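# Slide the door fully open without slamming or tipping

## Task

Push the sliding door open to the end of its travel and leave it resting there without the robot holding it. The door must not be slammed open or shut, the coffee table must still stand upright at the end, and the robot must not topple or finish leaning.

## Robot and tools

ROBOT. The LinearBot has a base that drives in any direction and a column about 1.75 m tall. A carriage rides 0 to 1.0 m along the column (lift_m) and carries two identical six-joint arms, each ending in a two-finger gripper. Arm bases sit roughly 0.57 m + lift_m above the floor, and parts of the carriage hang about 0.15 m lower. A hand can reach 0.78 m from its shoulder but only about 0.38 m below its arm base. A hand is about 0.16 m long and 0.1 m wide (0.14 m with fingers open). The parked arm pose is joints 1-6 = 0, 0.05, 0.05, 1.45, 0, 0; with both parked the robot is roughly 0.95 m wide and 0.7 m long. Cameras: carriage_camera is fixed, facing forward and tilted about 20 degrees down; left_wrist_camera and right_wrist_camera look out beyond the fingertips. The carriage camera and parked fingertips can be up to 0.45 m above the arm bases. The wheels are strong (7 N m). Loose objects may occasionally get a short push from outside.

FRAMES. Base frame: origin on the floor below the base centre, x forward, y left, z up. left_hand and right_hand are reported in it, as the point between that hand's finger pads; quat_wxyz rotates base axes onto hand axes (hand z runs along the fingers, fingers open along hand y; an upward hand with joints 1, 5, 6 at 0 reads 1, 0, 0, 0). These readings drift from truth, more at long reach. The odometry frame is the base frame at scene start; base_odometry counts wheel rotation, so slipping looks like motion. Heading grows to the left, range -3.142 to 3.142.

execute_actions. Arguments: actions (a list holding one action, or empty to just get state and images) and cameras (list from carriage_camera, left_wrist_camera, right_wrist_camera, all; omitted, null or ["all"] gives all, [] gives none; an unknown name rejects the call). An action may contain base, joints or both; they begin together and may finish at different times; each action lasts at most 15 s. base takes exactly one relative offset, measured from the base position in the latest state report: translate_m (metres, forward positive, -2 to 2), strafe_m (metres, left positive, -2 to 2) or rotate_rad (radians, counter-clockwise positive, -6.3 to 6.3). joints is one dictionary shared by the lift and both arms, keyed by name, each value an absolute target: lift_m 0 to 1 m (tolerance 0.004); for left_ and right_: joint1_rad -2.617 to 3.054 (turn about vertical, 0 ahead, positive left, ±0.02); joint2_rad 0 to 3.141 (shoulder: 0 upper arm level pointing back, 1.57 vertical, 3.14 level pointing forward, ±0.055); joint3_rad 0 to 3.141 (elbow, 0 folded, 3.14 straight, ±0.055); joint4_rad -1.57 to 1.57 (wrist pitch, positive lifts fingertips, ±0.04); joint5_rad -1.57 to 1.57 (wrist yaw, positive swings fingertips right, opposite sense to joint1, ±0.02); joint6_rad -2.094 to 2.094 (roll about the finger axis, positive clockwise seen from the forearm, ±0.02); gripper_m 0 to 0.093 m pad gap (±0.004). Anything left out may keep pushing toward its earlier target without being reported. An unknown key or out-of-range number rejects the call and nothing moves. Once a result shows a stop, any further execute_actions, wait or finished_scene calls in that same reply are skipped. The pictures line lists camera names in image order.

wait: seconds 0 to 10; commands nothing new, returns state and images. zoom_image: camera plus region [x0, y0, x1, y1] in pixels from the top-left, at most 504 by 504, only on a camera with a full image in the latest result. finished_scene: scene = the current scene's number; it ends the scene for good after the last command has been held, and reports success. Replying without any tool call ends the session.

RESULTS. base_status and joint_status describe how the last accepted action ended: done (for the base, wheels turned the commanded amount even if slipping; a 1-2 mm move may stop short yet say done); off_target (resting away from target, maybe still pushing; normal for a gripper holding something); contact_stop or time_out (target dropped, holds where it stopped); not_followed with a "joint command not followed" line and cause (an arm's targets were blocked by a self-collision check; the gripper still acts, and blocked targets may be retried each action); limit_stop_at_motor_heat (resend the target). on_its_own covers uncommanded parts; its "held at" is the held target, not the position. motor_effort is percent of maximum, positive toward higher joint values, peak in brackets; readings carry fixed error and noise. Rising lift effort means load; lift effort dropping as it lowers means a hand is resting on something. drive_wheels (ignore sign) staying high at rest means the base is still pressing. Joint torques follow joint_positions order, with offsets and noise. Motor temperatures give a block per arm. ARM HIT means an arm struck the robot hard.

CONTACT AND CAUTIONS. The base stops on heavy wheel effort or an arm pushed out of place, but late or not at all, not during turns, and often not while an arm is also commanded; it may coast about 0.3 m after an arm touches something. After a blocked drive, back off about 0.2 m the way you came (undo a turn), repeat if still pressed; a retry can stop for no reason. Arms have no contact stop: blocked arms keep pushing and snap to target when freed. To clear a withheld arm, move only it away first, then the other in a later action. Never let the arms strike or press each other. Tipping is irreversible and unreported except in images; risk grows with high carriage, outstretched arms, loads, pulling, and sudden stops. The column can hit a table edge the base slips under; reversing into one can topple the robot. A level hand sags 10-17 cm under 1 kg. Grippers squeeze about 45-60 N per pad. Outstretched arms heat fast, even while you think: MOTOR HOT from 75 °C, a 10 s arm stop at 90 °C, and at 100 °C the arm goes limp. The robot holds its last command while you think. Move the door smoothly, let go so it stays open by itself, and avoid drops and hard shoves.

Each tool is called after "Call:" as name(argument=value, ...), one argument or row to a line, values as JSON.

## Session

Call:
execute_actions(
  actions=[],
)

Scene clock: 0.00 s.
Joint torques (N m, as the arm reports them, + toward a larger angle): no reading
Motor temperatures (°C, as the motors report them): left_arm=[27 30 30 34 27 30] | right_arm=[29 27 30 27 27 29]
base_odometry: x=+0.000 y=+0.000 heading=+0.000 (m, m, rad; odometry frame)
base_status: not commanded
joint_positions: lift_m=+0.298 left_joint1_rad=+0.018 left_joint2_rad=+0.047 left_joint3_rad=+0.042 left_joint4_rad=+1.488 left_joint5_rad=+0.035 left_joint6_rad=-0.004 left_gripper_m=+0.094 right_joint1_rad=-0.018 right_joint2_rad=+0.056 right_joint3_rad=+0.060 right_joint4_rad=+1.453 right_joint5_rad=+0.041 right_joint6_rad=-0.005 right_gripper_m=+0.094
joint_status: not commanded
motor_effort: lift_m=+22 drive_wheels=+2 (%)
left_hand: x=+0.3005 y=+0.3229 z=+1.3262 quat_wxyz=(+0.999, +0.017, +0.044, +0.006) (m; base frame)
right_hand: x=+0.3059 y=-0.3362 z=+1.3303 quat_wxyz=(+0.998, +0.021, +0.056, -0.013) (m; base frame)
pictures: carriage_camera, left_wrist_camera, right_wrist_camera
Images, in order (width x height): carriage_camera 504x504, left_wrist_camera 504x504, right_wrist_camera 504x504.

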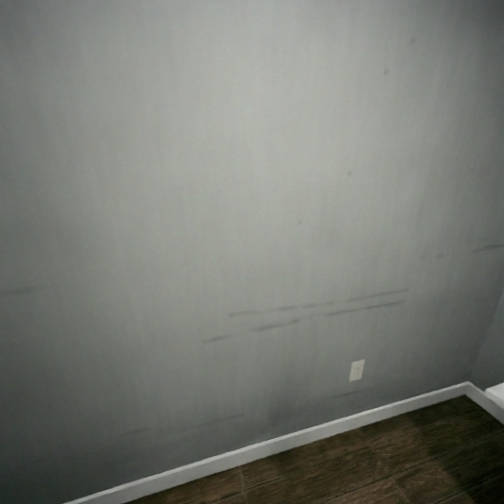

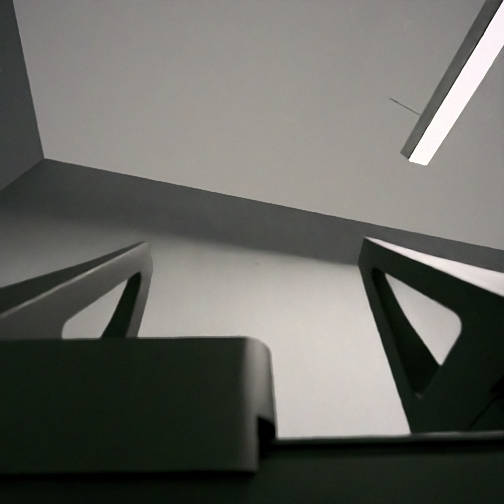

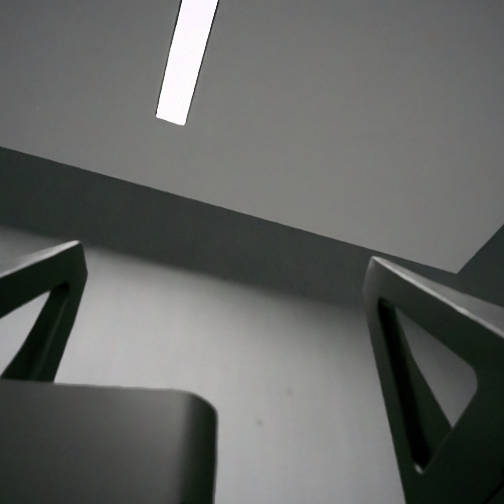

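Call:
execute_actions(
  actions=[
    {"base":{"rotate_rad":-1.5}},
  ],
  cameras=["carriage_camera"],
)

Call:
execute_actions(
  actions=[
    {"base":{"rotate_rad":-1.5}},
  ],
  cameras=["carriage_camera"],
)

Call:
execute_actions(
  actions=[
    {"base":{"rotate_rad":-1.5}},
  ],
  cameras=["carriage_camera"],
)

Scene clock: 5.70 s.
Joint torques (N m, as the arm reports them, + toward a larger angle): left_arm=[-0.11  3.73  5.56 -0.25  0.08  0.01] | right_arm=[-0.17  3.74  5.78 -0.13 -0.1   0.01]
Motor temperatures (°C, as the motors report them): left_arm=[27 31 30 34 27 30] | right_arm=[29 27 30 27 27 29]
base_odometry: x=+0.000 y=+0.000 heading=-1.500 (m, m, rad; odometry frame)
base_status: done
joint_positions: lift_m=+0.298 left_joint1_rad=+0.018 left_joint2_rad=+0.047 left_joint3_rad=+0.042 left_joint4_rad=+1.488 left_joint5_rad=+0.035 left_joint6_rad=-0.004 left_gripper_m=+0.094 right_joint1_rad=-0.018 right_joint2_rad=+0.056 right_joint3_rad=+0.060 right_joint4_rad=+1.453 right_joint5_rad=+0.041 right_joint6_rad=-0.005 right_gripper_m=+0.094
joint_status: not commanded
motor_effort: lift_m=+22(22) drive_wheels=+8(16) (%)
left_hand: x=+0.3005 y=+0.3229 z=+1.3262 quat_wxyz=(+0.999, +0.017, +0.044, +0.006) (m; base frame)
right_hand: x=+0.3060 y=-0.3362 z=+1.3303 quat_wxyz=(+0.998, +0.021, +0.057, -0.013) (m; base frame)
pictures: carriage_camera
Images, in order (width x height): carriage_camera 504x504.

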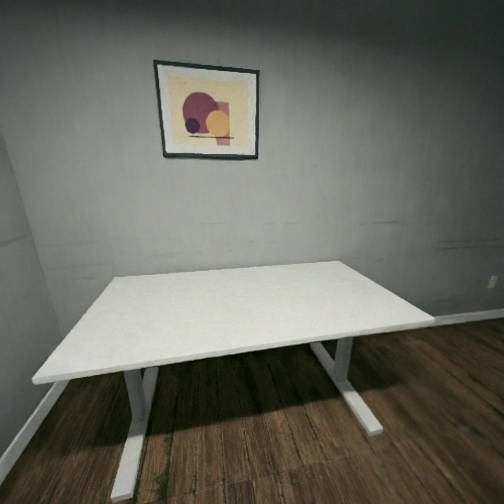

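Scene clock: 8.73 s.
Joint torques (N m, as the arm reports them, + toward a larger angle): left_arm=[-0.03  3.94  5.71 -0.19  0.09 -0.03] | right_arm=[-0.25  3.79  5.7  -0.15 -0.1  -0.02]
Motor temperatures (°C, as the motors report them): left_arm=[27 31 30 34 27 30] | right_arm=[29 28 30 27 27 29]
base_odometry: x=+0.000 y=+0.000 heading=-2.999 (m, m, rad; odometry frame)
base_status: done
joint_positions: lift_m=+0.298 left_joint1_rad=+0.018 left_joint2_rad=+0.047 left_joint3_rad=+0.042 left_joint4_rad=+1.488 left_joint5_rad=+0.035 left_joint6_rad=-0.004 left_gripper_m=+0.094 right_joint1_rad=-0.018 right_joint2_rad=+0.056 right_joint3_rad=+0.060 right_joint4_rad=+1.453 right_joint5_rad=+0.041 right_joint6_rad=-0.005 right_gripper_m=+0.094
joint_status: not commanded
motor_effort: lift_m=+22(22) drive_wheels=+8(16) (%)
left_hand: x=+0.3005 y=+0.3229 z=+1.3262 quat_wxyz=(+0.999, +0.017, +0.044, +0.006) (m; base frame)
right_hand: x=+0.3060 y=-0.3362 z=+1.3303 quat_wxyz=(+0.998, +0.021, +0.057, -0.013) (m; base frame)
pictures: carriage_camera
Images, in order (width x height): carriage_camera 504x504.

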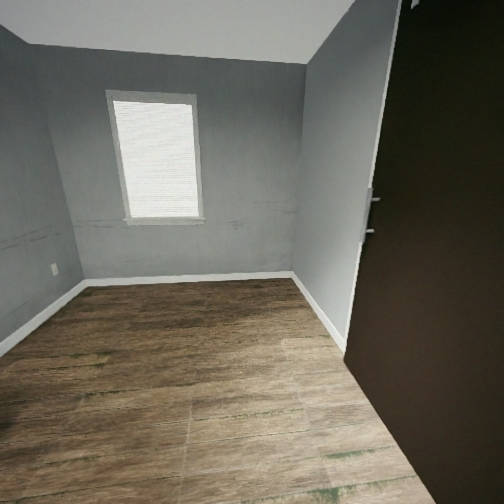

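Scene clock: 11.77 s.
Joint torques (N m, as the arm reports them, + toward a larger angle): left_arm=[-0.09  3.83  5.48 -0.19  0.06 -0.01] | right_arm=[-0.24  3.76  5.84 -0.12 -0.12 -0.02]
Motor temperatures (°C, as the motors report them): left_arm=[27 31 30 34 27 30] | right_arm=[29 28 31 27 27 29]
base_odometry: x=+0.000 y=+0.000 heading=+1.785 (m, m, rad; odometry frame)
base_status: done
joint_positions: lift_m=+0.298 left_joint1_rad=+0.018 left_joint2_rad=+0.047 left_joint3_rad=+0.042 left_joint4_rad=+1.488 left_joint5_rad=+0.035 left_joint6_rad=-0.004 left_gripper_m=+0.094 right_joint1_rad=-0.018 right_joint2_rad=+0.056 right_joint3_rad=+0.060 right_joint4_rad=+1.453 right_joint5_rad=+0.041 right_joint6_rad=-0.005 right_gripper_m=+0.094
joint_status: not commanded
motor_effort: lift_m=+22(22) drive_wheels=+8(16) (%)
left_hand: x=+0.3005 y=+0.3229 z=+1.3262 quat_wxyz=(+0.999, +0.017, +0.044, +0.006) (m; base frame)
right_hand: x=+0.3060 y=-0.3362 z=+1.3303 quat_wxyz=(+0.998, +0.021, +0.057, -0.013) (m; base frame)
pictures: carriage_camera
Images, in order (width x height): carriage_camera 504x504.

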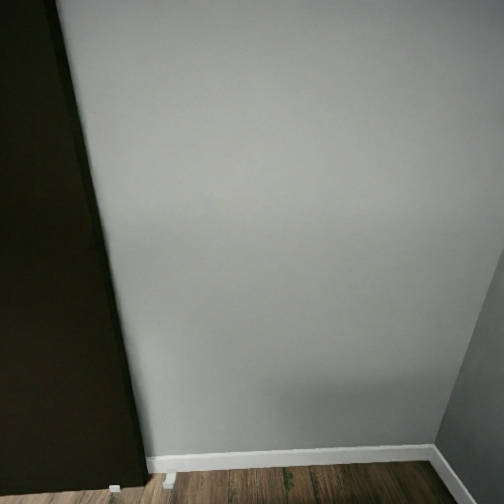

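Call:
execute_actions(
  actions=[
    {"base":{"rotate_rad":0.085},"joints":{"left_joint2_rad":1.0,"left_joint3_rad":1.0,"left_joint4_rad":0,"left_gripper_m":0,"lift_m":0.1}},
  ],
  cameras=[],
)

Call:
execute_actions(
  actions=[
    {"base":{"strafe_m":1.0}},
  ],
)

Scene clock: 16.53 s.
Joint torques (N m, as the arm reports them, + toward a larger angle): left_arm=[-0.08 -1.94  8.86  2.42  0.05  0.  ] | right_arm=[-0.22  3.66  5.87 -0.13 -0.09  0.01]
Motor temperatures (°C, as the motors report them): left_arm=[27 31 31 34 27 30] | right_arm=[29 28 31 27 27 29]
base_odometry: x=+0.000 y=+0.000 heading=+1.869 (m, m, rad; odometry frame)
base_status: done
joint_positions: lift_m=+0.100 left_joint1_rad=+0.018 left_joint2_rad=+0.996 left_joint3_rad=+0.982 left_joint4_rad=+0.014 left_joint5_rad=+0.035 left_joint6_rad=-0.004 left_gripper_m=+0.000 right_joint1_rad=-0.018 right_joint2_rad=+0.056 right_joint3_rad=+0.060 right_joint4_rad=+1.453 right_joint5_rad=+0.041 right_joint6_rad=-0.005 right_gripper_m=+0.094
joint_status: all done
motor_effort: lift_m=+20(21) drive_wheels=-4(5) (%)
left_hand: x=+0.6453 y=+0.3291 z=+1.0910 quat_wxyz=(+0.707, +0.005, +0.707, -0.007) (m; base frame)
right_hand: x=+0.3060 y=-0.3362 z=+1.1326 quat_wxyz=(+0.998, +0.021, +0.057, -0.013) (m; base frame)
pictures: none
No camera images: the call's "cameras" was empty. Leave "cameras" out to get every camera's image.

Scene clock: 20.90 s.
Joint torques (N m, as the arm reports them, + toward a larger angle): left_arm=[-0.13 -1.97  8.95  2.42  0.07  0.01] | right_arm=[-0.23  3.75  5.91 -0.11 -0.07 -0.02]
Motor temperatures (°C, as the motors report them): left_arm=[27 31 32 35 27 30] | right_arm=[29 28 31 27 27 29]
base_odometry: x=-0.956 y=-0.293 heading=+1.868 (m, m, rad; odometry frame)
base_status: done
joint_positions: lift_m=+0.100 left_joint1_rad=+0.018 left_joint2_rad=+0.996 left_joint3_rad=+0.982 left_joint4_rad=+0.014 left_joint5_rad=+0.035 left_joint6_rad=-0.004 left_gripper_m=+0.000 right_joint1_rad=-0.018 right_joint2_rad=+0.056 right_joint3_rad=+0.060 right_joint4_rad=+1.453 right_joint5_rad=+0.041 right_joint6_rad=-0.005 right_gripper_m=+0.094
joint_status: not commanded
motor_effort: lift_m=+20(20) drive_wheels=-9(20) (%)
left_hand: x=+0.6453 y=+0.3291 z=+1.0910 quat_wxyz=(+0.707, +0.005, +0.707, -0.007) (m; base frame)
right_hand: x=+0.3060 y=-0.3362 z=+1.1326 quat_wxyz=(+0.998, +0.021, +0.057, -0.013) (m; base frame)
pictures: carriage_camera, left_wrist_camera, right_wrist_camera
Images, in order (width x height): carriage_camera 504x504, left_wrist_camera 504x504, right_wrist_camera 504x504.

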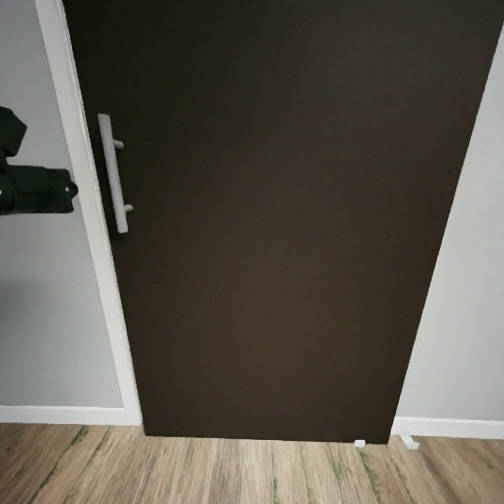

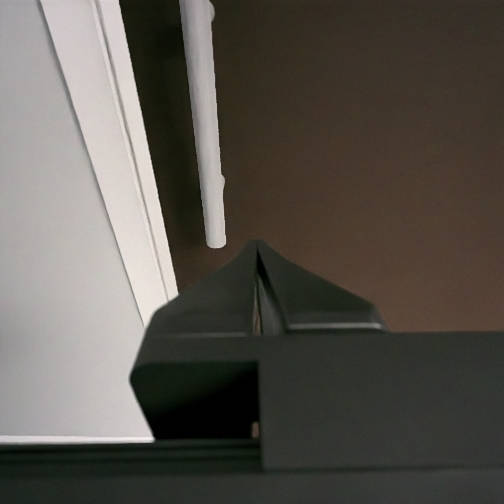

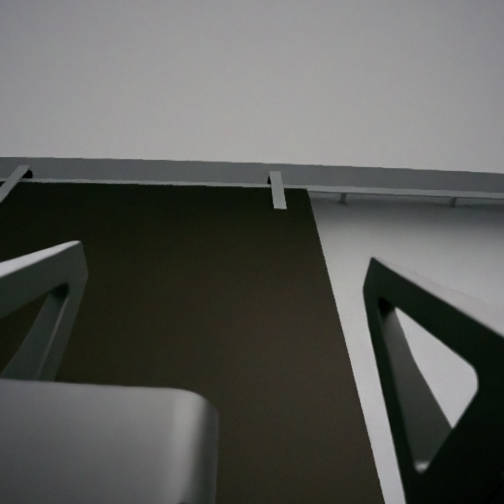

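Call:
execute_actions(
  actions=[
    {"base":{"strafe_m":0.17}},
  ],
  cameras=[],
)

Call:
execute_actions(
  actions=[
    {"base":{"translate_m":0.18}},
  ],
)

Scene clock: 29.50 s.
Joint torques (N m, as the arm reports them, + toward a larger angle): left_arm=[ 0.06 -2.02  8.94  2.44  0.09  0.02] | right_arm=[-0.22  3.68  5.82 -0.13 -0.09  0.  ]
Motor temperatures (°C, as the motors report them): left_arm=[27 31 33 37 27 30] | right_arm=[29 28 32 27 27 29]
base_odometry: x=-1.119 y=-0.342 heading=+1.867 (m, m, rad; odometry frame)
base_status: done
joint_positions: lift_m=+0.100 left_joint1_rad=+0.018 left_joint2_rad=+0.996 left_joint3_rad=+0.982 left_joint4_rad=+0.014 left_joint5_rad=+0.036 left_joint6_rad=-0.004 left_gripper_m=+0.000 right_joint1_rad=-0.018 right_joint2_rad=+0.056 right_joint3_rad=+0.060 right_joint4_rad=+1.453 right_joint5_rad=+0.041 right_joint6_rad=-0.005 right_gripper_m=+0.094
joint_status: not commanded
motor_effort: lift_m=+20(20) drive_wheels=-8(17) (%)
left_hand: x=+0.6453 y=+0.3289 z=+1.0909 quat_wxyz=(+0.707, +0.005, +0.707, -0.008) (m; base frame)
right_hand: x=+0.3059 y=-0.3362 z=+1.1326 quat_wxyz=(+0.998, +0.021, +0.056, -0.013) (m; base frame)
pictures: none
No camera images: the call's "cameras" was empty. Leave "cameras" out to get every camera's image.

Scene clock: 31.47 s.
Joint torques (N m, as the arm reports them, + toward a larger angle): left_arm=[ 0.07 -1.96  8.85  2.5   0.07  0.01] | right_arm=[-0.24  3.76  5.86 -0.15 -0.1   0.01]
Motor temperatures (°C, as the motors report them): left_arm=[27 31 33 37 27 30] | right_arm=[29 28 32 27 27 29]
base_odometry: x=-1.172 y=-0.170 heading=+1.868 (m, m, rad; odometry frame)
base_status: done
joint_positions: lift_m=+0.100 left_joint1_rad=+0.018 left_joint2_rad=+0.996 left_joint3_rad=+0.982 left_joint4_rad=+0.012 left_joint5_rad=+0.036 left_joint6_rad=-0.004 left_gripper_m=+0.000 right_joint1_rad=-0.018 right_joint2_rad=+0.056 right_joint3_rad=+0.060 right_joint4_rad=+1.454 right_joint5_rad=+0.041 right_joint6_rad=-0.005 right_gripper_m=+0.094
joint_status: not commanded
motor_effort: lift_m=+20(20) drive_wheels=-6(12) (%)
left_hand: x=+0.6453 y=+0.3289 z=+1.0905 quat_wxyz=(+0.707, +0.005, +0.708, -0.008) (m; base frame)
right_hand: x=+0.3056 y=-0.3362 z=+1.1327 quat_wxyz=(+0.998, +0.021, +0.056, -0.013) (m; base frame)
pictures: carriage_camera, left_wrist_camera, right_wrist_camera
Images, in order (width x height): carriage_camera 504x504, left_wrist_camera 504x504, right_wrist_camera 504x504.

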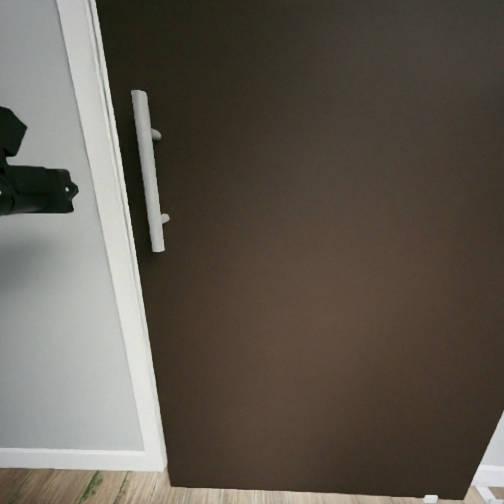

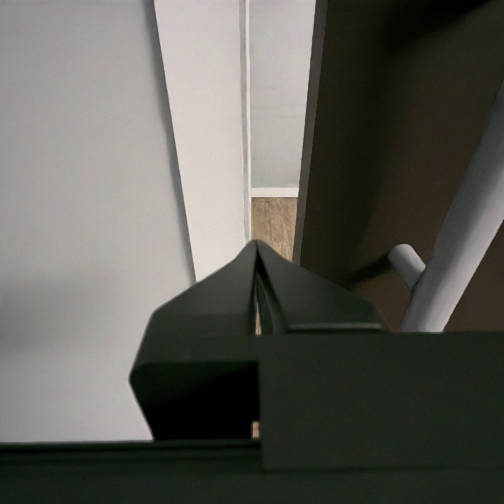

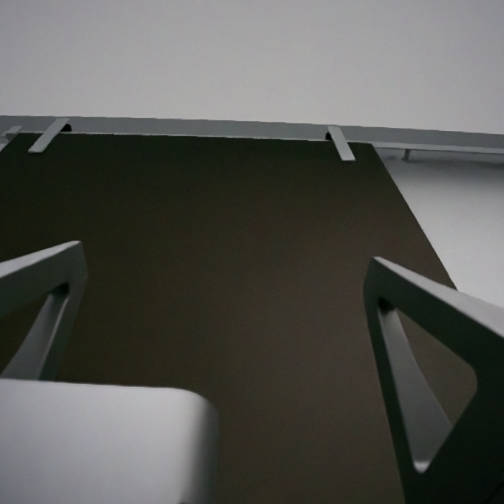

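Call:
execute_actions(
  actions=[
    {"base":{"translate_m":0.12}},
  ],
)

Call:
execute_actions(
  actions=[
    {"base":{"strafe_m":-0.12},"joints":{"left_joint6_rad":0}},
  ],
)

Scene clock: 34.90 s.
Joint torques (N m, as the arm reports them, + toward a larger angle): left_arm=[-0.14 -2.03  8.88  2.49  0.05 -0.01] | right_arm=[-0.2   3.7   5.82 -0.14 -0.11 -0.03]
Motor temperatures (°C, as the motors report them): left_arm=[27 31 34 38 27 30] | right_arm=[29 29 32 27 27 29]
base_odometry: x=-1.207 y=-0.056 heading=+1.869 (m, m, rad; odometry frame)
base_status: done
joint_positions: lift_m=+0.100 left_joint1_rad=+0.018 left_joint2_rad=+0.996 left_joint3_rad=+0.982 left_joint4_rad=+0.011 left_joint5_rad=+0.036 left_joint6_rad=-0.004 left_gripper_m=+0.000 right_joint1_rad=-0.018 right_joint2_rad=+0.056 right_joint3_rad=+0.060 right_joint4_rad=+1.453 right_joint5_rad=+0.041 right_joint6_rad=-0.005 right_gripper_m=+0.094
joint_status: not commanded
motor_effort: lift_m=+20(20) drive_wheels=-7(13) (%)
left_hand: x=+0.6453 y=+0.3289 z=+1.0901 quat_wxyz=(+0.706, +0.005, +0.708, -0.008) (m; base frame)
right_hand: x=+0.3059 y=-0.3362 z=+1.1326 quat_wxyz=(+0.998, +0.021, +0.056, -0.013) (m; base frame)
pictures: carriage_camera, left_wrist_camera, right_wrist_camera
Images, in order (width x height): carriage_camera 504x504, left_wrist_camera 504x504, right_wrist_camera 504x504.

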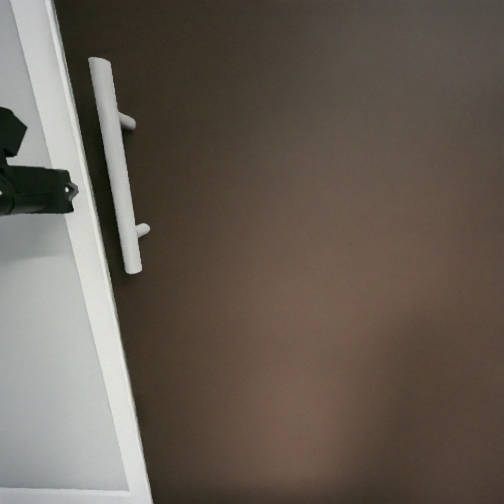

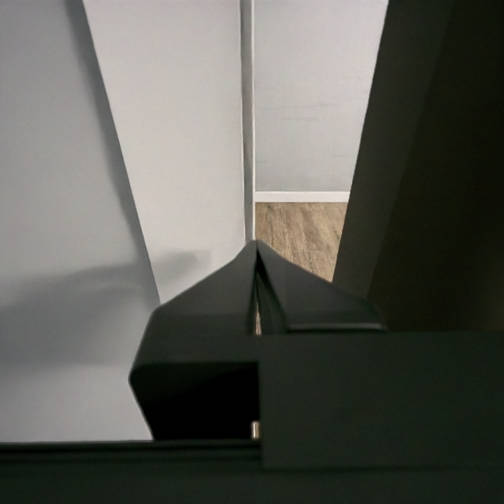

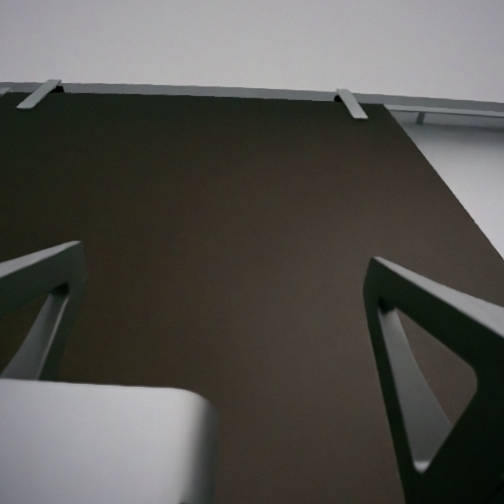

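Scene clock: 37.17 s.
Joint torques (N m, as the arm reports them, + toward a larger angle): left_arm=[-1.03 -1.97  8.87  2.53  0.15  0.02] | right_arm=[-0.21  3.79  5.73 -0.11 -0.09  0.02]
Motor temperatures (°C, as the motors report them): left_arm=[27 31 34 38 28 30] | right_arm=[29 29 32 27 27 29]
base_odometry: x=-1.093 y=-0.020 heading=+1.869 (m, m, rad; odometry frame)
base_status: done
joint_positions: lift_m=+0.100 left_joint1_rad=+0.029 left_joint2_rad=+0.996 left_joint3_rad=+0.982 left_joint4_rad=+0.009 left_joint5_rad=+0.028 left_joint6_rad=-0.001 left_gripper_m=+0.000 right_joint1_rad=-0.018 right_joint2_rad=+0.056 right_joint3_rad=+0.060 right_joint4_rad=+1.452 right_joint5_rad=+0.041 right_joint6_rad=-0.005 right_gripper_m=+0.094
joint_status: all done
motor_effort: lift_m=+20(20) drive_wheels=+2(13) (%)
left_hand: x=+0.6453 y=+0.3344 z=+1.0896 quat_wxyz=(+0.705, -0.001, +0.709, +0.000) (m; base frame)
right_hand: x=+0.3061 y=-0.3361 z=+1.1326 quat_wxyz=(+0.998, +0.021, +0.057, -0.013) (m; base frame)
pictures: carriage_camera, left_wrist_camera, right_wrist_camera
Images, in order (width x height): carriage_camera 504x504, left_wrist_camera 504x504, right_wrist_camera 504x504.

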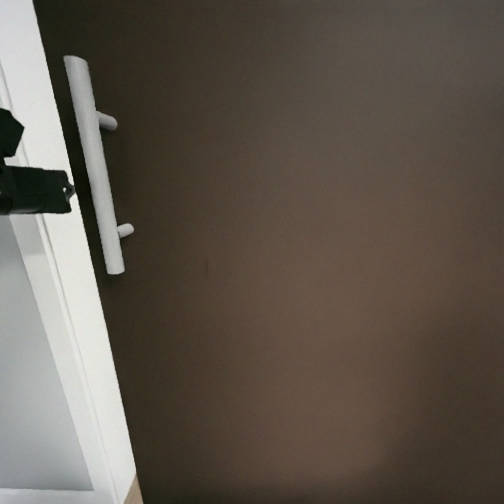

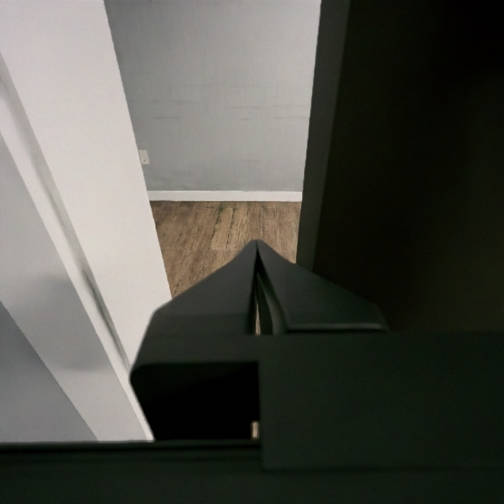

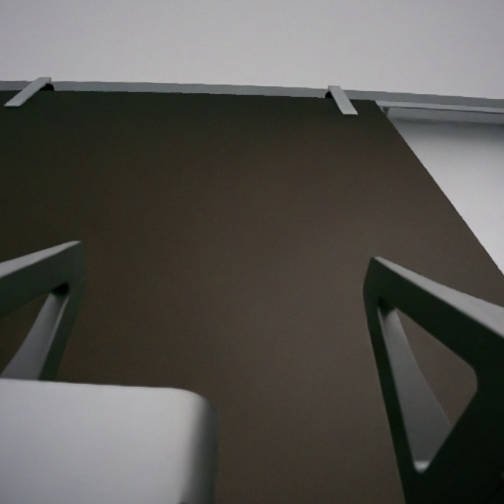

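Pushing works. Continue.

Call:
execute_actions(
  actions=[
    {"base":{"strafe_m":-0.3},"joints":{"left_joint6_rad":0}},
  ],
  cameras=["carriage_camera"],
)

Call:
execute_actions(
  actions=[
    {"base":{"strafe_m":-0.25},"joints":{"left_joint6_rad":0}},
  ],
)

Scene clock: 40.57 s.
Joint torques (N m, as the arm reports them, + toward a larger angle): left_arm=[-2.23 -1.8   8.84  2.58  0.69  0.05] | right_arm=[-0.15  3.68  5.76 -0.1  -0.12  0.01]
Motor temperatures (°C, as the motors report them): left_arm=[27 31 34 38 28 30] | right_arm=[29 29 32 27 27 29]
base_odometry: x=-1.047 y=-0.005 heading=+1.870 (m, m, rad; odometry frame)
base_status: strafe_m contact_stop (by the wheels' count: -0.048 of -0.300)
joint_positions: lift_m=+0.100 left_joint1_rad=+0.043 left_joint2_rad=+0.996 left_joint3_rad=+0.982 left_joint4_rad=+0.006 left_joint5_rad=-0.021 left_joint6_rad=-0.003 left_gripper_m=+0.000 right_joint1_rad=-0.018 right_joint2_rad=+0.056 right_joint3_rad=+0.060 right_joint4_rad=+1.452 right_joint5_rad=+0.042 right_joint6_rad=-0.005 right_gripper_m=+0.094
joint_status: all done
motor_effort: lift_m=+20(20) drive_wheels=+2(13) (%)
left_hand: x=+0.6448 y=+0.3478 z=+1.0888 quat_wxyz=(+0.704, -0.023, +0.710, +0.021) (m; base frame)
right_hand: x=+0.3062 y=-0.3364 z=+1.1326 quat_wxyz=(+0.998, +0.021, +0.057, -0.013) (m; base frame)
pictures: carriage_camera
Images, in order (width x height): carriage_camera 504x504.

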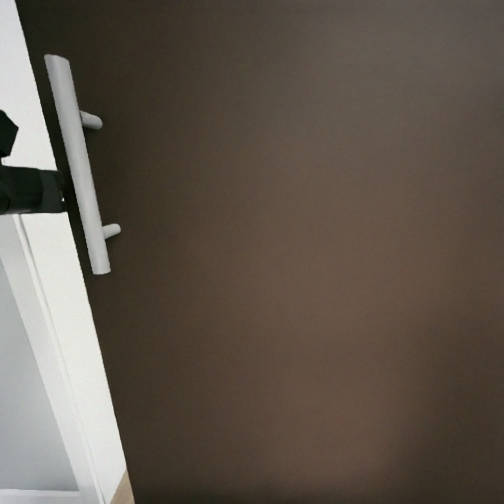

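not run: a stop came earlier in this reply.

Call:
execute_actions(
  actions=[
    {"base":{"strafe_m":-0.1},"joints":{"left_joint6_rad":0}},
  ],
)

Scene clock: 43.37 s.
Joint torques (N m, as the arm reports them, + toward a larger angle): left_arm=[-1.82 -2.01  8.8   2.6   0.52  0.02] | right_arm=[-0.23  3.68  5.79 -0.12 -0.14  0.  ]
Motor temperatures (°C, as the motors report them): left_arm=[27 31 35 39 28 30] | right_arm=[29 29 33 27 27 29]
base_odometry: x=-1.017 y=+0.005 heading=+1.870 (m, m, rad; odometry frame)
base_status: strafe_m contact_stop (by the wheels' count: -0.032 of -0.100)
joint_positions: lift_m=+0.100 left_joint1_rad=+0.037 left_joint2_rad=+0.996 left_joint3_rad=+0.982 left_joint4_rad=+0.004 left_joint5_rad=-0.001 left_joint6_rad=-0.003 left_gripper_m=+0.000 right_joint1_rad=-0.018 right_joint2_rad=+0.056 right_joint3_rad=+0.060 right_joint4_rad=+1.453 right_joint5_rad=+0.043 right_joint6_rad=-0.005 right_gripper_m=+0.094
joint_status: all done
motor_effort: lift_m=+20(20) drive_wheels=+2(14) (%)
left_hand: x=+0.6451 y=+0.3425 z=+1.0883 quat_wxyz=(+0.703, -0.015, +0.711, +0.012) (m; base frame)
right_hand: x=+0.3060 y=-0.3366 z=+1.1326 quat_wxyz=(+0.998, +0.022, +0.057, -0.013) (m; base frame)
pictures: carriage_camera, left_wrist_camera, right_wrist_camera
Images, in order (width x height): carriage_camera 504x504, left_wrist_camera 504x504, right_wrist_camera 504x504.

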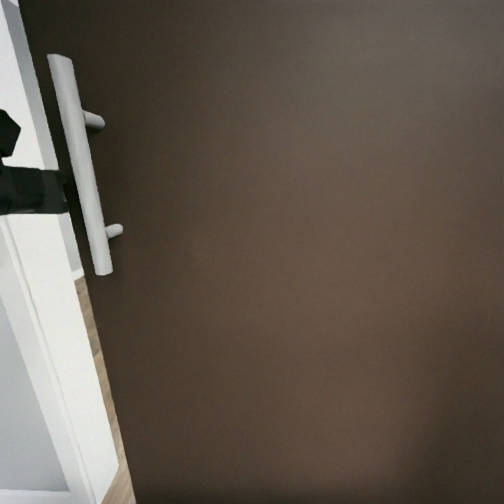

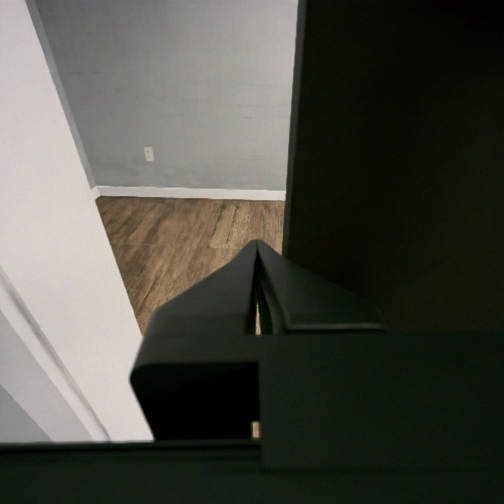

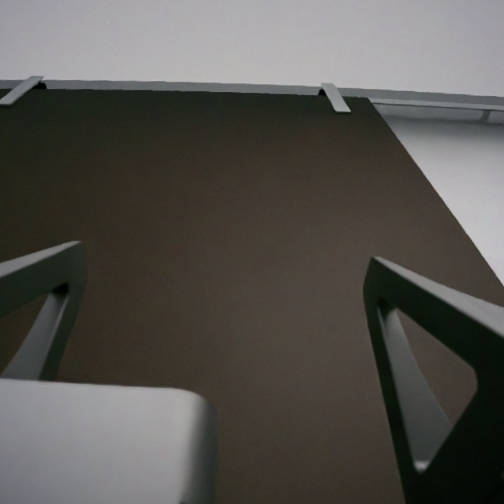

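Call:
execute_actions(
  actions=[
    {"base":{"strafe_m":-0.3},"joints":{"left_joint6_rad":0}},
  ],
  cameras=["carriage_camera"],
)

Scene clock: 46.33 s.
Joint torques (N m, as the arm reports them, + toward a larger angle): left_arm=[-2.65 -2.04  8.81  2.63  0.6   0.08] | right_arm=[-0.14  3.73  5.86 -0.13 -0.15 -0.01]
Motor temperatures (°C, as the motors report them): left_arm=[27 31 35 39 28 30] | right_arm=[29 29 33 27 27 29]
base_odometry: x=-0.991 y=+0.014 heading=+1.871 (m, m, rad; odometry frame)
base_status: strafe_m contact_stop (by the wheels' count: -0.027 of -0.300)
joint_positions: lift_m=+0.100 left_joint1_rad=+0.043 left_joint2_rad=+0.996 left_joint3_rad=+0.982 left_joint4_rad=+0.002 left_joint5_rad=-0.020 left_joint6_rad=-0.004 left_gripper_m=+0.000 right_joint1_rad=-0.018 right_joint2_rad=+0.056 right_joint3_rad=+0.060 right_joint4_rad=+1.453 right_joint5_rad=+0.044 right_joint6_rad=-0.005 right_gripper_m=+0.094
joint_status: all done
motor_effort: lift_m=+20(20) drive_wheels=+2(13) (%)
left_hand: x=+0.6448 y=+0.3476 z=+1.0879 quat_wxyz=(+0.703, -0.023, +0.711, +0.021) (m; base frame)
right_hand: x=+0.3059 y=-0.3367 z=+1.1326 quat_wxyz=(+0.998, +0.022, +0.056, -0.013) (m; base frame)
pictures: carriage_camera
Images, in order (width x height): carriage_camera 504x504.

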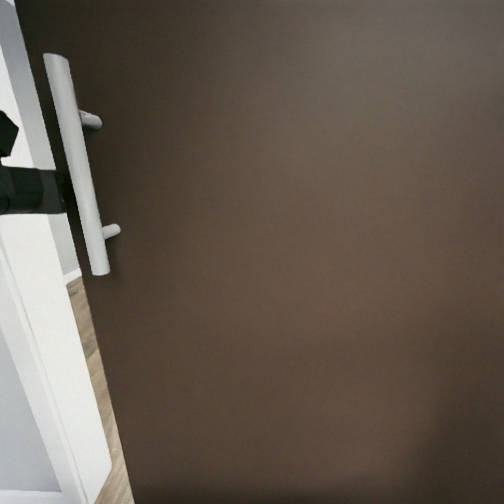

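Call:
execute_actions(
  actions=[
    {"joints":{"left_joint1_rad":-0.35,"left_joint5_rad":-0.3}},
  ],
)

Call:
execute_actions(
  actions=[
    {"base":{"strafe_m":-0.17},"joints":{"left_joint1_rad":0.02,"left_joint5_rad":0.03}},
  ],
)

Scene clock: 51.03 s.
Joint torques (N m, as the arm reports them, + toward a larger angle): left_arm=[-1.2  -1.34  8.62  2.66  0.16  0.08] | right_arm=[-0.22  3.76  5.7  -0.14 -0.13 -0.01]
Motor temperatures (°C, as the motors report them): left_arm=[27 31 36 39 28 30] | right_arm=[29 29 33 27 27 29]
base_odometry: x=-0.991 y=+0.014 heading=+1.871 (m, m, rad; odometry frame)
base_status: not commanded
joint_positions: lift_m=+0.100 left_joint1_rad=-0.339 left_joint2_rad=+0.990 left_joint3_rad=+0.982 left_joint4_rad=-0.004 left_joint5_rad=-0.307 left_joint6_rad=-0.005 left_gripper_m=+0.000 right_joint1_rad=-0.018 right_joint2_rad=+0.056 right_joint3_rad=+0.060 right_joint4_rad=+1.453 right_joint5_rad=+0.044 right_joint6_rad=-0.005 right_gripper_m=+0.094
joint_status: all done
motor_effort: lift_m=+20(20) drive_wheels=+2(5) (%)
left_hand: x=+0.6325 y=+0.2584 z=+1.0886 quat_wxyz=(+0.703, +0.011, +0.711, -0.012) (m; base frame)
right_hand: x=+0.3059 y=-0.3367 z=+1.1326 quat_wxyz=(+0.998, +0.022, +0.056, -0.013) (m; base frame)
pictures: carriage_camera, left_wrist_camera, right_wrist_camera
Images, in order (width x height): carriage_camera 504x504, left_wrist_camera 504x504, right_wrist_camera 504x504.

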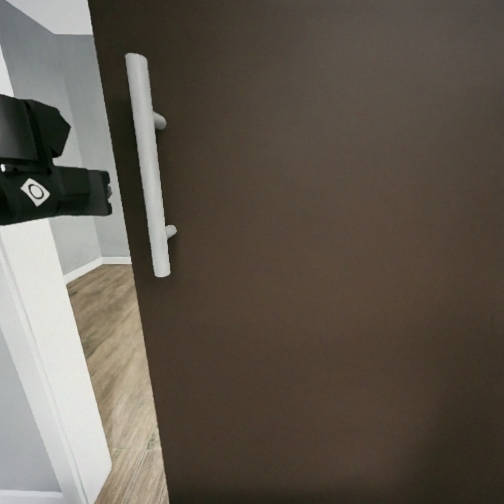

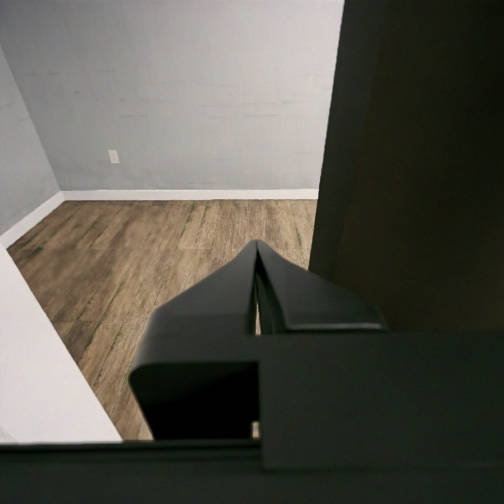

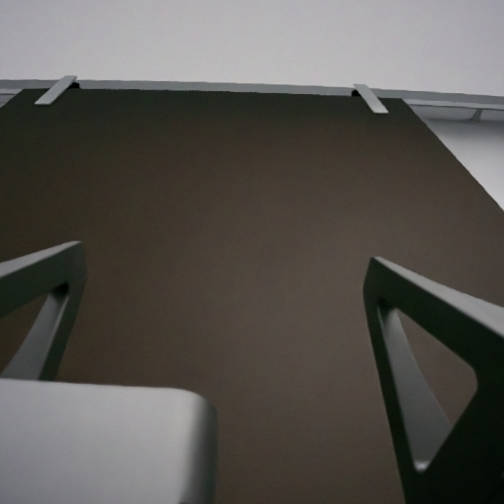

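Scene clock: 53.50 s.
Joint torques (N m, as the arm reports them, + toward a larger angle): left_arm=[-0.94 -1.38  8.87  2.7   0.18  0.09] | right_arm=[-0.17  3.69  5.8  -0.11 -0.15  0.  ]
Motor temperatures (°C, as the motors report them): left_arm=[27 31 36 40 28 30] | right_arm=[29 29 33 27 27 29]
base_odometry: x=-0.828 y=+0.064 heading=+1.871 (m, m, rad; odometry frame)
base_status: done
joint_positions: lift_m=+0.100 left_joint1_rad=+0.031 left_joint2_rad=+0.990 left_joint3_rad=+0.982 left_joint4_rad=-0.005 left_joint5_rad=+0.023 left_joint6_rad=-0.005 left_gripper_m=+0.000 right_joint1_rad=-0.018 right_joint2_rad=+0.056 right_joint3_rad=+0.060 right_joint4_rad=+1.453 right_joint5_rad=+0.044 right_joint6_rad=-0.005 right_gripper_m=+0.094
joint_status: all done
motor_effort: lift_m=+20(20) drive_wheels=+3(10) (%)
left_hand: x=+0.6435 y=+0.3360 z=+1.0884 quat_wxyz=(+0.703, -0.005, +0.711, +0.001) (m; base frame)
right_hand: x=+0.3059 y=-0.3367 z=+1.1326 quat_wxyz=(+0.998, +0.022, +0.056, -0.013) (m; base frame)
pictures: carriage_camera, left_wrist_camera, right_wrist_camera
Images, in order (width x height): carriage_camera 504x504, left_wrist_camera 504x504, right_wrist_camera 504x504.

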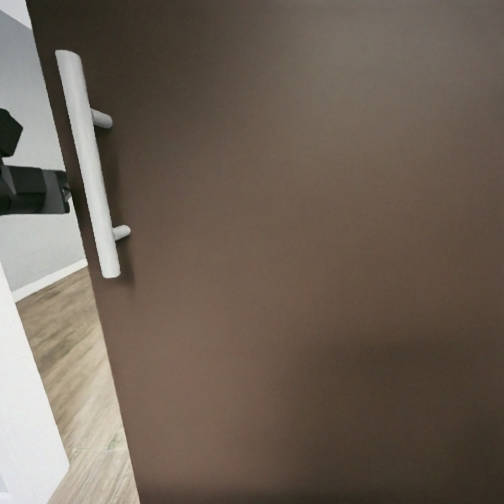

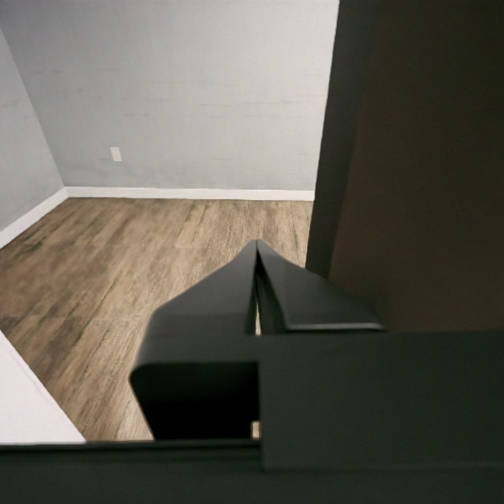

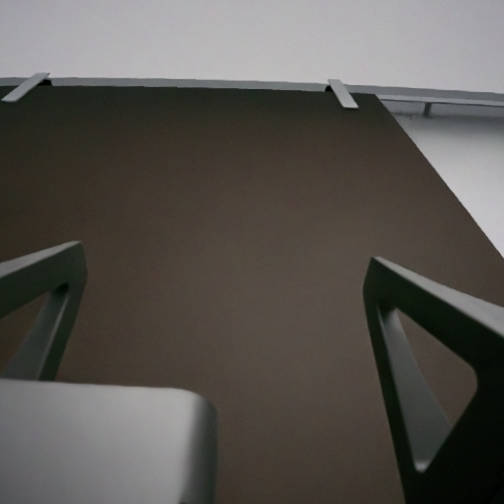

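Call:
execute_actions(
  actions=[
    {"joints":{"left_joint1_rad":-0.6,"left_joint5_rad":-0.55}},
  ],
  cameras=["carriage_camera"],
)

Call:
execute_actions(
  actions=[
    {"base":{"strafe_m":-0.2},"joints":{"left_joint1_rad":0.02,"left_joint5_rad":0.03}},
  ],
  cameras=["carriage_camera"],
)

Call:
execute_actions(
  actions=[
    {"joints":{"left_joint1_rad":-0.6,"left_joint5_rad":-0.55}},
  ],
  cameras=["carriage_camera"],
)

Call:
execute_actions(
  actions=[
    {"base":{"strafe_m":-0.2},"joints":{"left_joint1_rad":0.02,"left_joint5_rad":0.03}},
  ],
)

Scene clock: 58.97 s.
Joint torques (N m, as the arm reports them, + toward a larger angle): left_arm=[-1.1  -0.99  8.62  2.54  0.15  0.08] | right_arm=[-0.22  3.82  5.8  -0.13 -0.13  0.01]
Motor temperatures (°C, as the motors report them): left_arm=[27 31 36 40 28 30] | right_arm=[29 29 33 27 27 29]
base_odometry: x=-0.828 y=+0.064 heading=+1.871 (m, m, rad; odometry frame)
base_status: not commanded
joint_positions: lift_m=+0.100 left_joint1_rad=-0.589 left_joint2_rad=+0.985 left_joint3_rad=+0.982 left_joint4_rad=-0.004 left_joint5_rad=-0.557 left_joint6_rad=-0.005 left_gripper_m=+0.000 right_joint1_rad=-0.018 right_joint2_rad=+0.056 right_joint3_rad=+0.060 right_joint4_rad=+1.453 right_joint5_rad=+0.044 right_joint6_rad=-0.005 right_gripper_m=+0.094
joint_status: all done
motor_effort: lift_m=+20(20) drive_wheels=+2(8) (%)
left_hand: x=+0.6096 y=+0.2157 z=+1.0904 quat_wxyz=(+0.705, +0.011, +0.709, -0.012) (m; base frame)
right_hand: x=+0.3059 y=-0.3366 z=+1.1326 quat_wxyz=(+0.998, +0.022, +0.056, -0.013) (m; base frame)
pictures: carriage_camera
Images, in order (width x height): carriage_camera 504x504.

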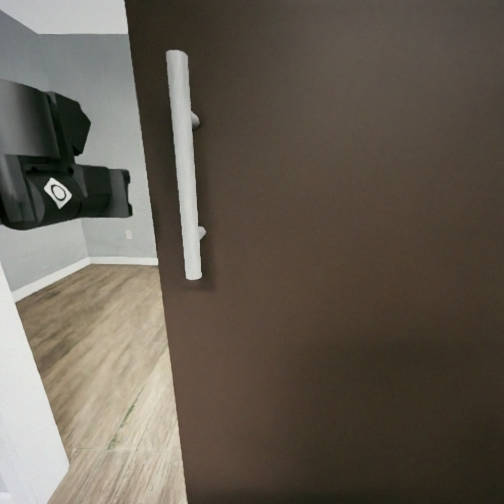

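Scene clock: 61.43 s.
Joint torques (N m, as the arm reports them, + toward a larger angle): left_arm=[-2.24 -1.07  8.71  2.67  0.54  0.06] | right_arm=[-0.23  3.77  5.85 -0.13 -0.14  0.  ]
Motor temperatures (°C, as the motors report them): left_arm=[27 31 36 40 28 30] | right_arm=[29 29 33 27 27 29]
base_odometry: x=-0.637 y=+0.124 heading=+1.872 (m, m, rad; odometry frame)
base_status: done
joint_positions: lift_m=+0.100 left_joint1_rad=+0.042 left_joint2_rad=+0.985 left_joint3_rad=+0.982 left_joint4_rad=-0.004 left_joint5_rad=-0.013 left_joint6_rad=-0.005 left_gripper_m=+0.000 right_joint1_rad=-0.018 right_joint2_rad=+0.056 right_joint3_rad=+0.060 right_joint4_rad=+1.453 right_joint5_rad=+0.043 right_joint6_rad=-0.005 right_gripper_m=+0.094
joint_status: left_joint1_rad off_target (ended at +0.042, target +0.020); left_joint5_rad off_target (ended at -0.013, target +0.030)
motor_effort: lift_m=+20(20) drive_wheels=+2(9) (%)
left_hand: x=+0.6418 y=+0.3462 z=+1.0904 quat_wxyz=(+0.705, -0.021, +0.709, +0.018) (m; base frame)
right_hand: x=+0.3060 y=-0.3366 z=+1.1326 quat_wxyz=(+0.998, +0.022, +0.057, -0.013) (m; base frame)
pictures: carriage_camera
Images, in order (width x height): carriage_camera 504x504.

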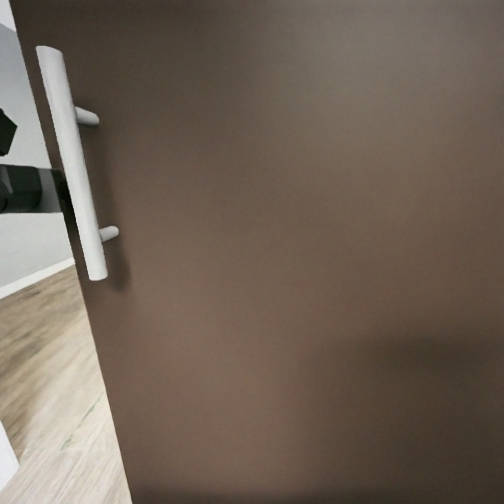

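Scene clock: 63.17 s.
Joint torques (N m, as the arm reports them, + toward a larger angle): left_arm=[-1.04 -0.9   8.49  2.46  0.12 -0.01] | right_arm=[-0.21  3.71  5.66 -0.12 -0.13  0.01]
Motor temperatures (°C, as the motors report them): left_arm=[28 31 37 40 29 30] | right_arm=[29 29 33 27 27 29]
base_odometry: x=-0.637 y=+0.124 heading=+1.872 (m, m, rad; odometry frame)
base_status: not commanded
joint_positions: lift_m=+0.100 left_joint1_rad=-0.589 left_joint2_rad=+0.982 left_joint3_rad=+0.987 left_joint4_rad=+0.001 left_joint5_rad=-0.557 left_joint6_rad=+0.002 left_gripper_m=+0.000 right_joint1_rad=-0.018 right_joint2_rad=+0.056 right_joint3_rad=+0.060 right_joint4_rad=+1.452 right_joint5_rad=+0.043 right_joint6_rad=-0.005 right_gripper_m=+0.094
joint_status: all done
motor_effort: lift_m=+20(20) drive_wheels=+2(9) (%)
left_hand: x=+0.6086 y=+0.2164 z=+1.0946 quat_wxyz=(+0.709, +0.011, +0.705, -0.012) (m; base frame)
right_hand: x=+0.3062 y=-0.3365 z=+1.1326 quat_wxyz=(+0.998, +0.022, +0.057, -0.013) (m; base frame)
pictures: carriage_camera
Images, in order (width x height): carriage_camera 504x504.

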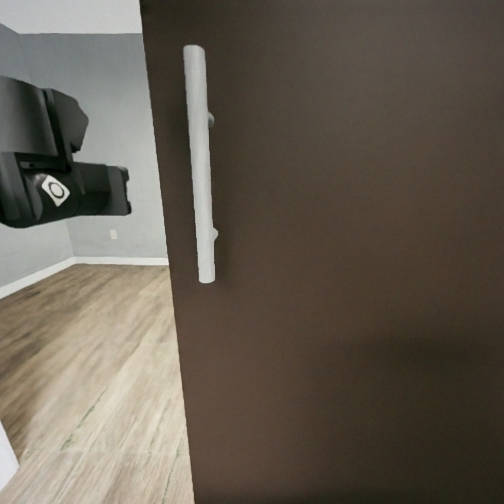

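Scene clock: 65.23 s.
Joint torques (N m, as the arm reports them, + toward a larger angle): left_arm=[ 0.28 -0.75  8.5   2.6   0.11  0.01] | right_arm=[-0.28  3.76  5.72 -0.12 -0.12 -0.01]
Motor temperatures (°C, as the motors report them): left_arm=[27 31 37 41 28 30] | right_arm=[29 29 33 27 27 29]
base_odometry: x=-0.447 y=+0.183 heading=+1.872 (m, m, rad; odometry frame)
base_status: done
joint_positions: lift_m=+0.100 left_joint1_rad=+0.014 left_joint2_rad=+0.982 left_joint3_rad=+0.987 left_joint4_rad=+0.001 left_joint5_rad=+0.026 left_joint6_rad=+0.002 left_gripper_m=+0.000 right_joint1_rad=-0.018 right_joint2_rad=+0.056 right_joint3_rad=+0.060 right_joint4_rad=+1.452 right_joint5_rad=+0.043 right_joint6_rad=-0.005 right_gripper_m=+0.094
joint_status: all done
motor_effort: lift_m=+20(20) drive_wheels=-1(9) (%)
left_hand: x=+0.6410 y=+0.3292 z=+1.0947 quat_wxyz=(+0.709, +0.005, +0.705, -0.004) (m; base frame)
right_hand: x=+0.3062 y=-0.3365 z=+1.1326 quat_wxyz=(+0.998, +0.022, +0.057, -0.013) (m; base frame)
pictures: carriage_camera, left_wrist_camera, right_wrist_camera
Images, in order (width x height): carriage_camera 504x504, left_wrist_camera 504x504, right_wrist_camera 504x504.

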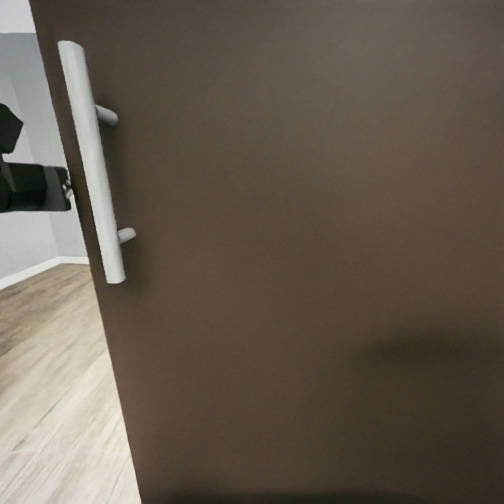

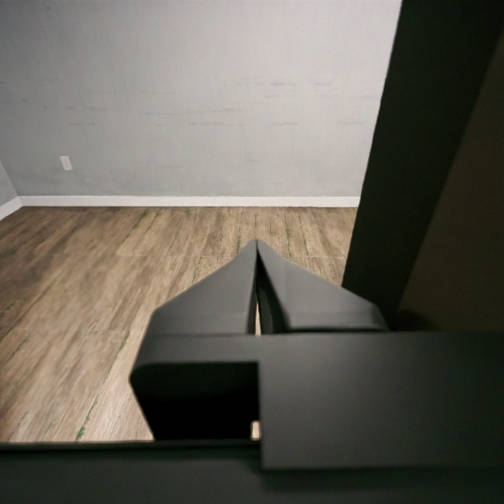

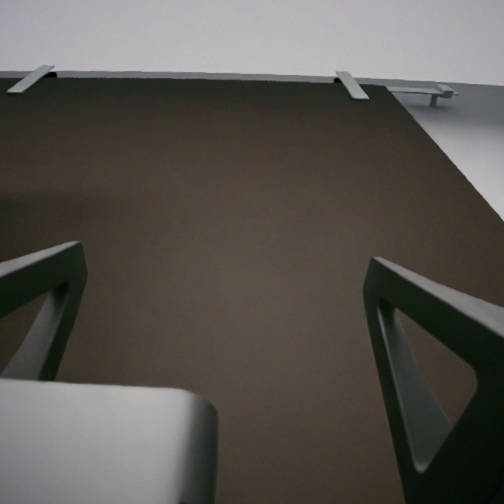

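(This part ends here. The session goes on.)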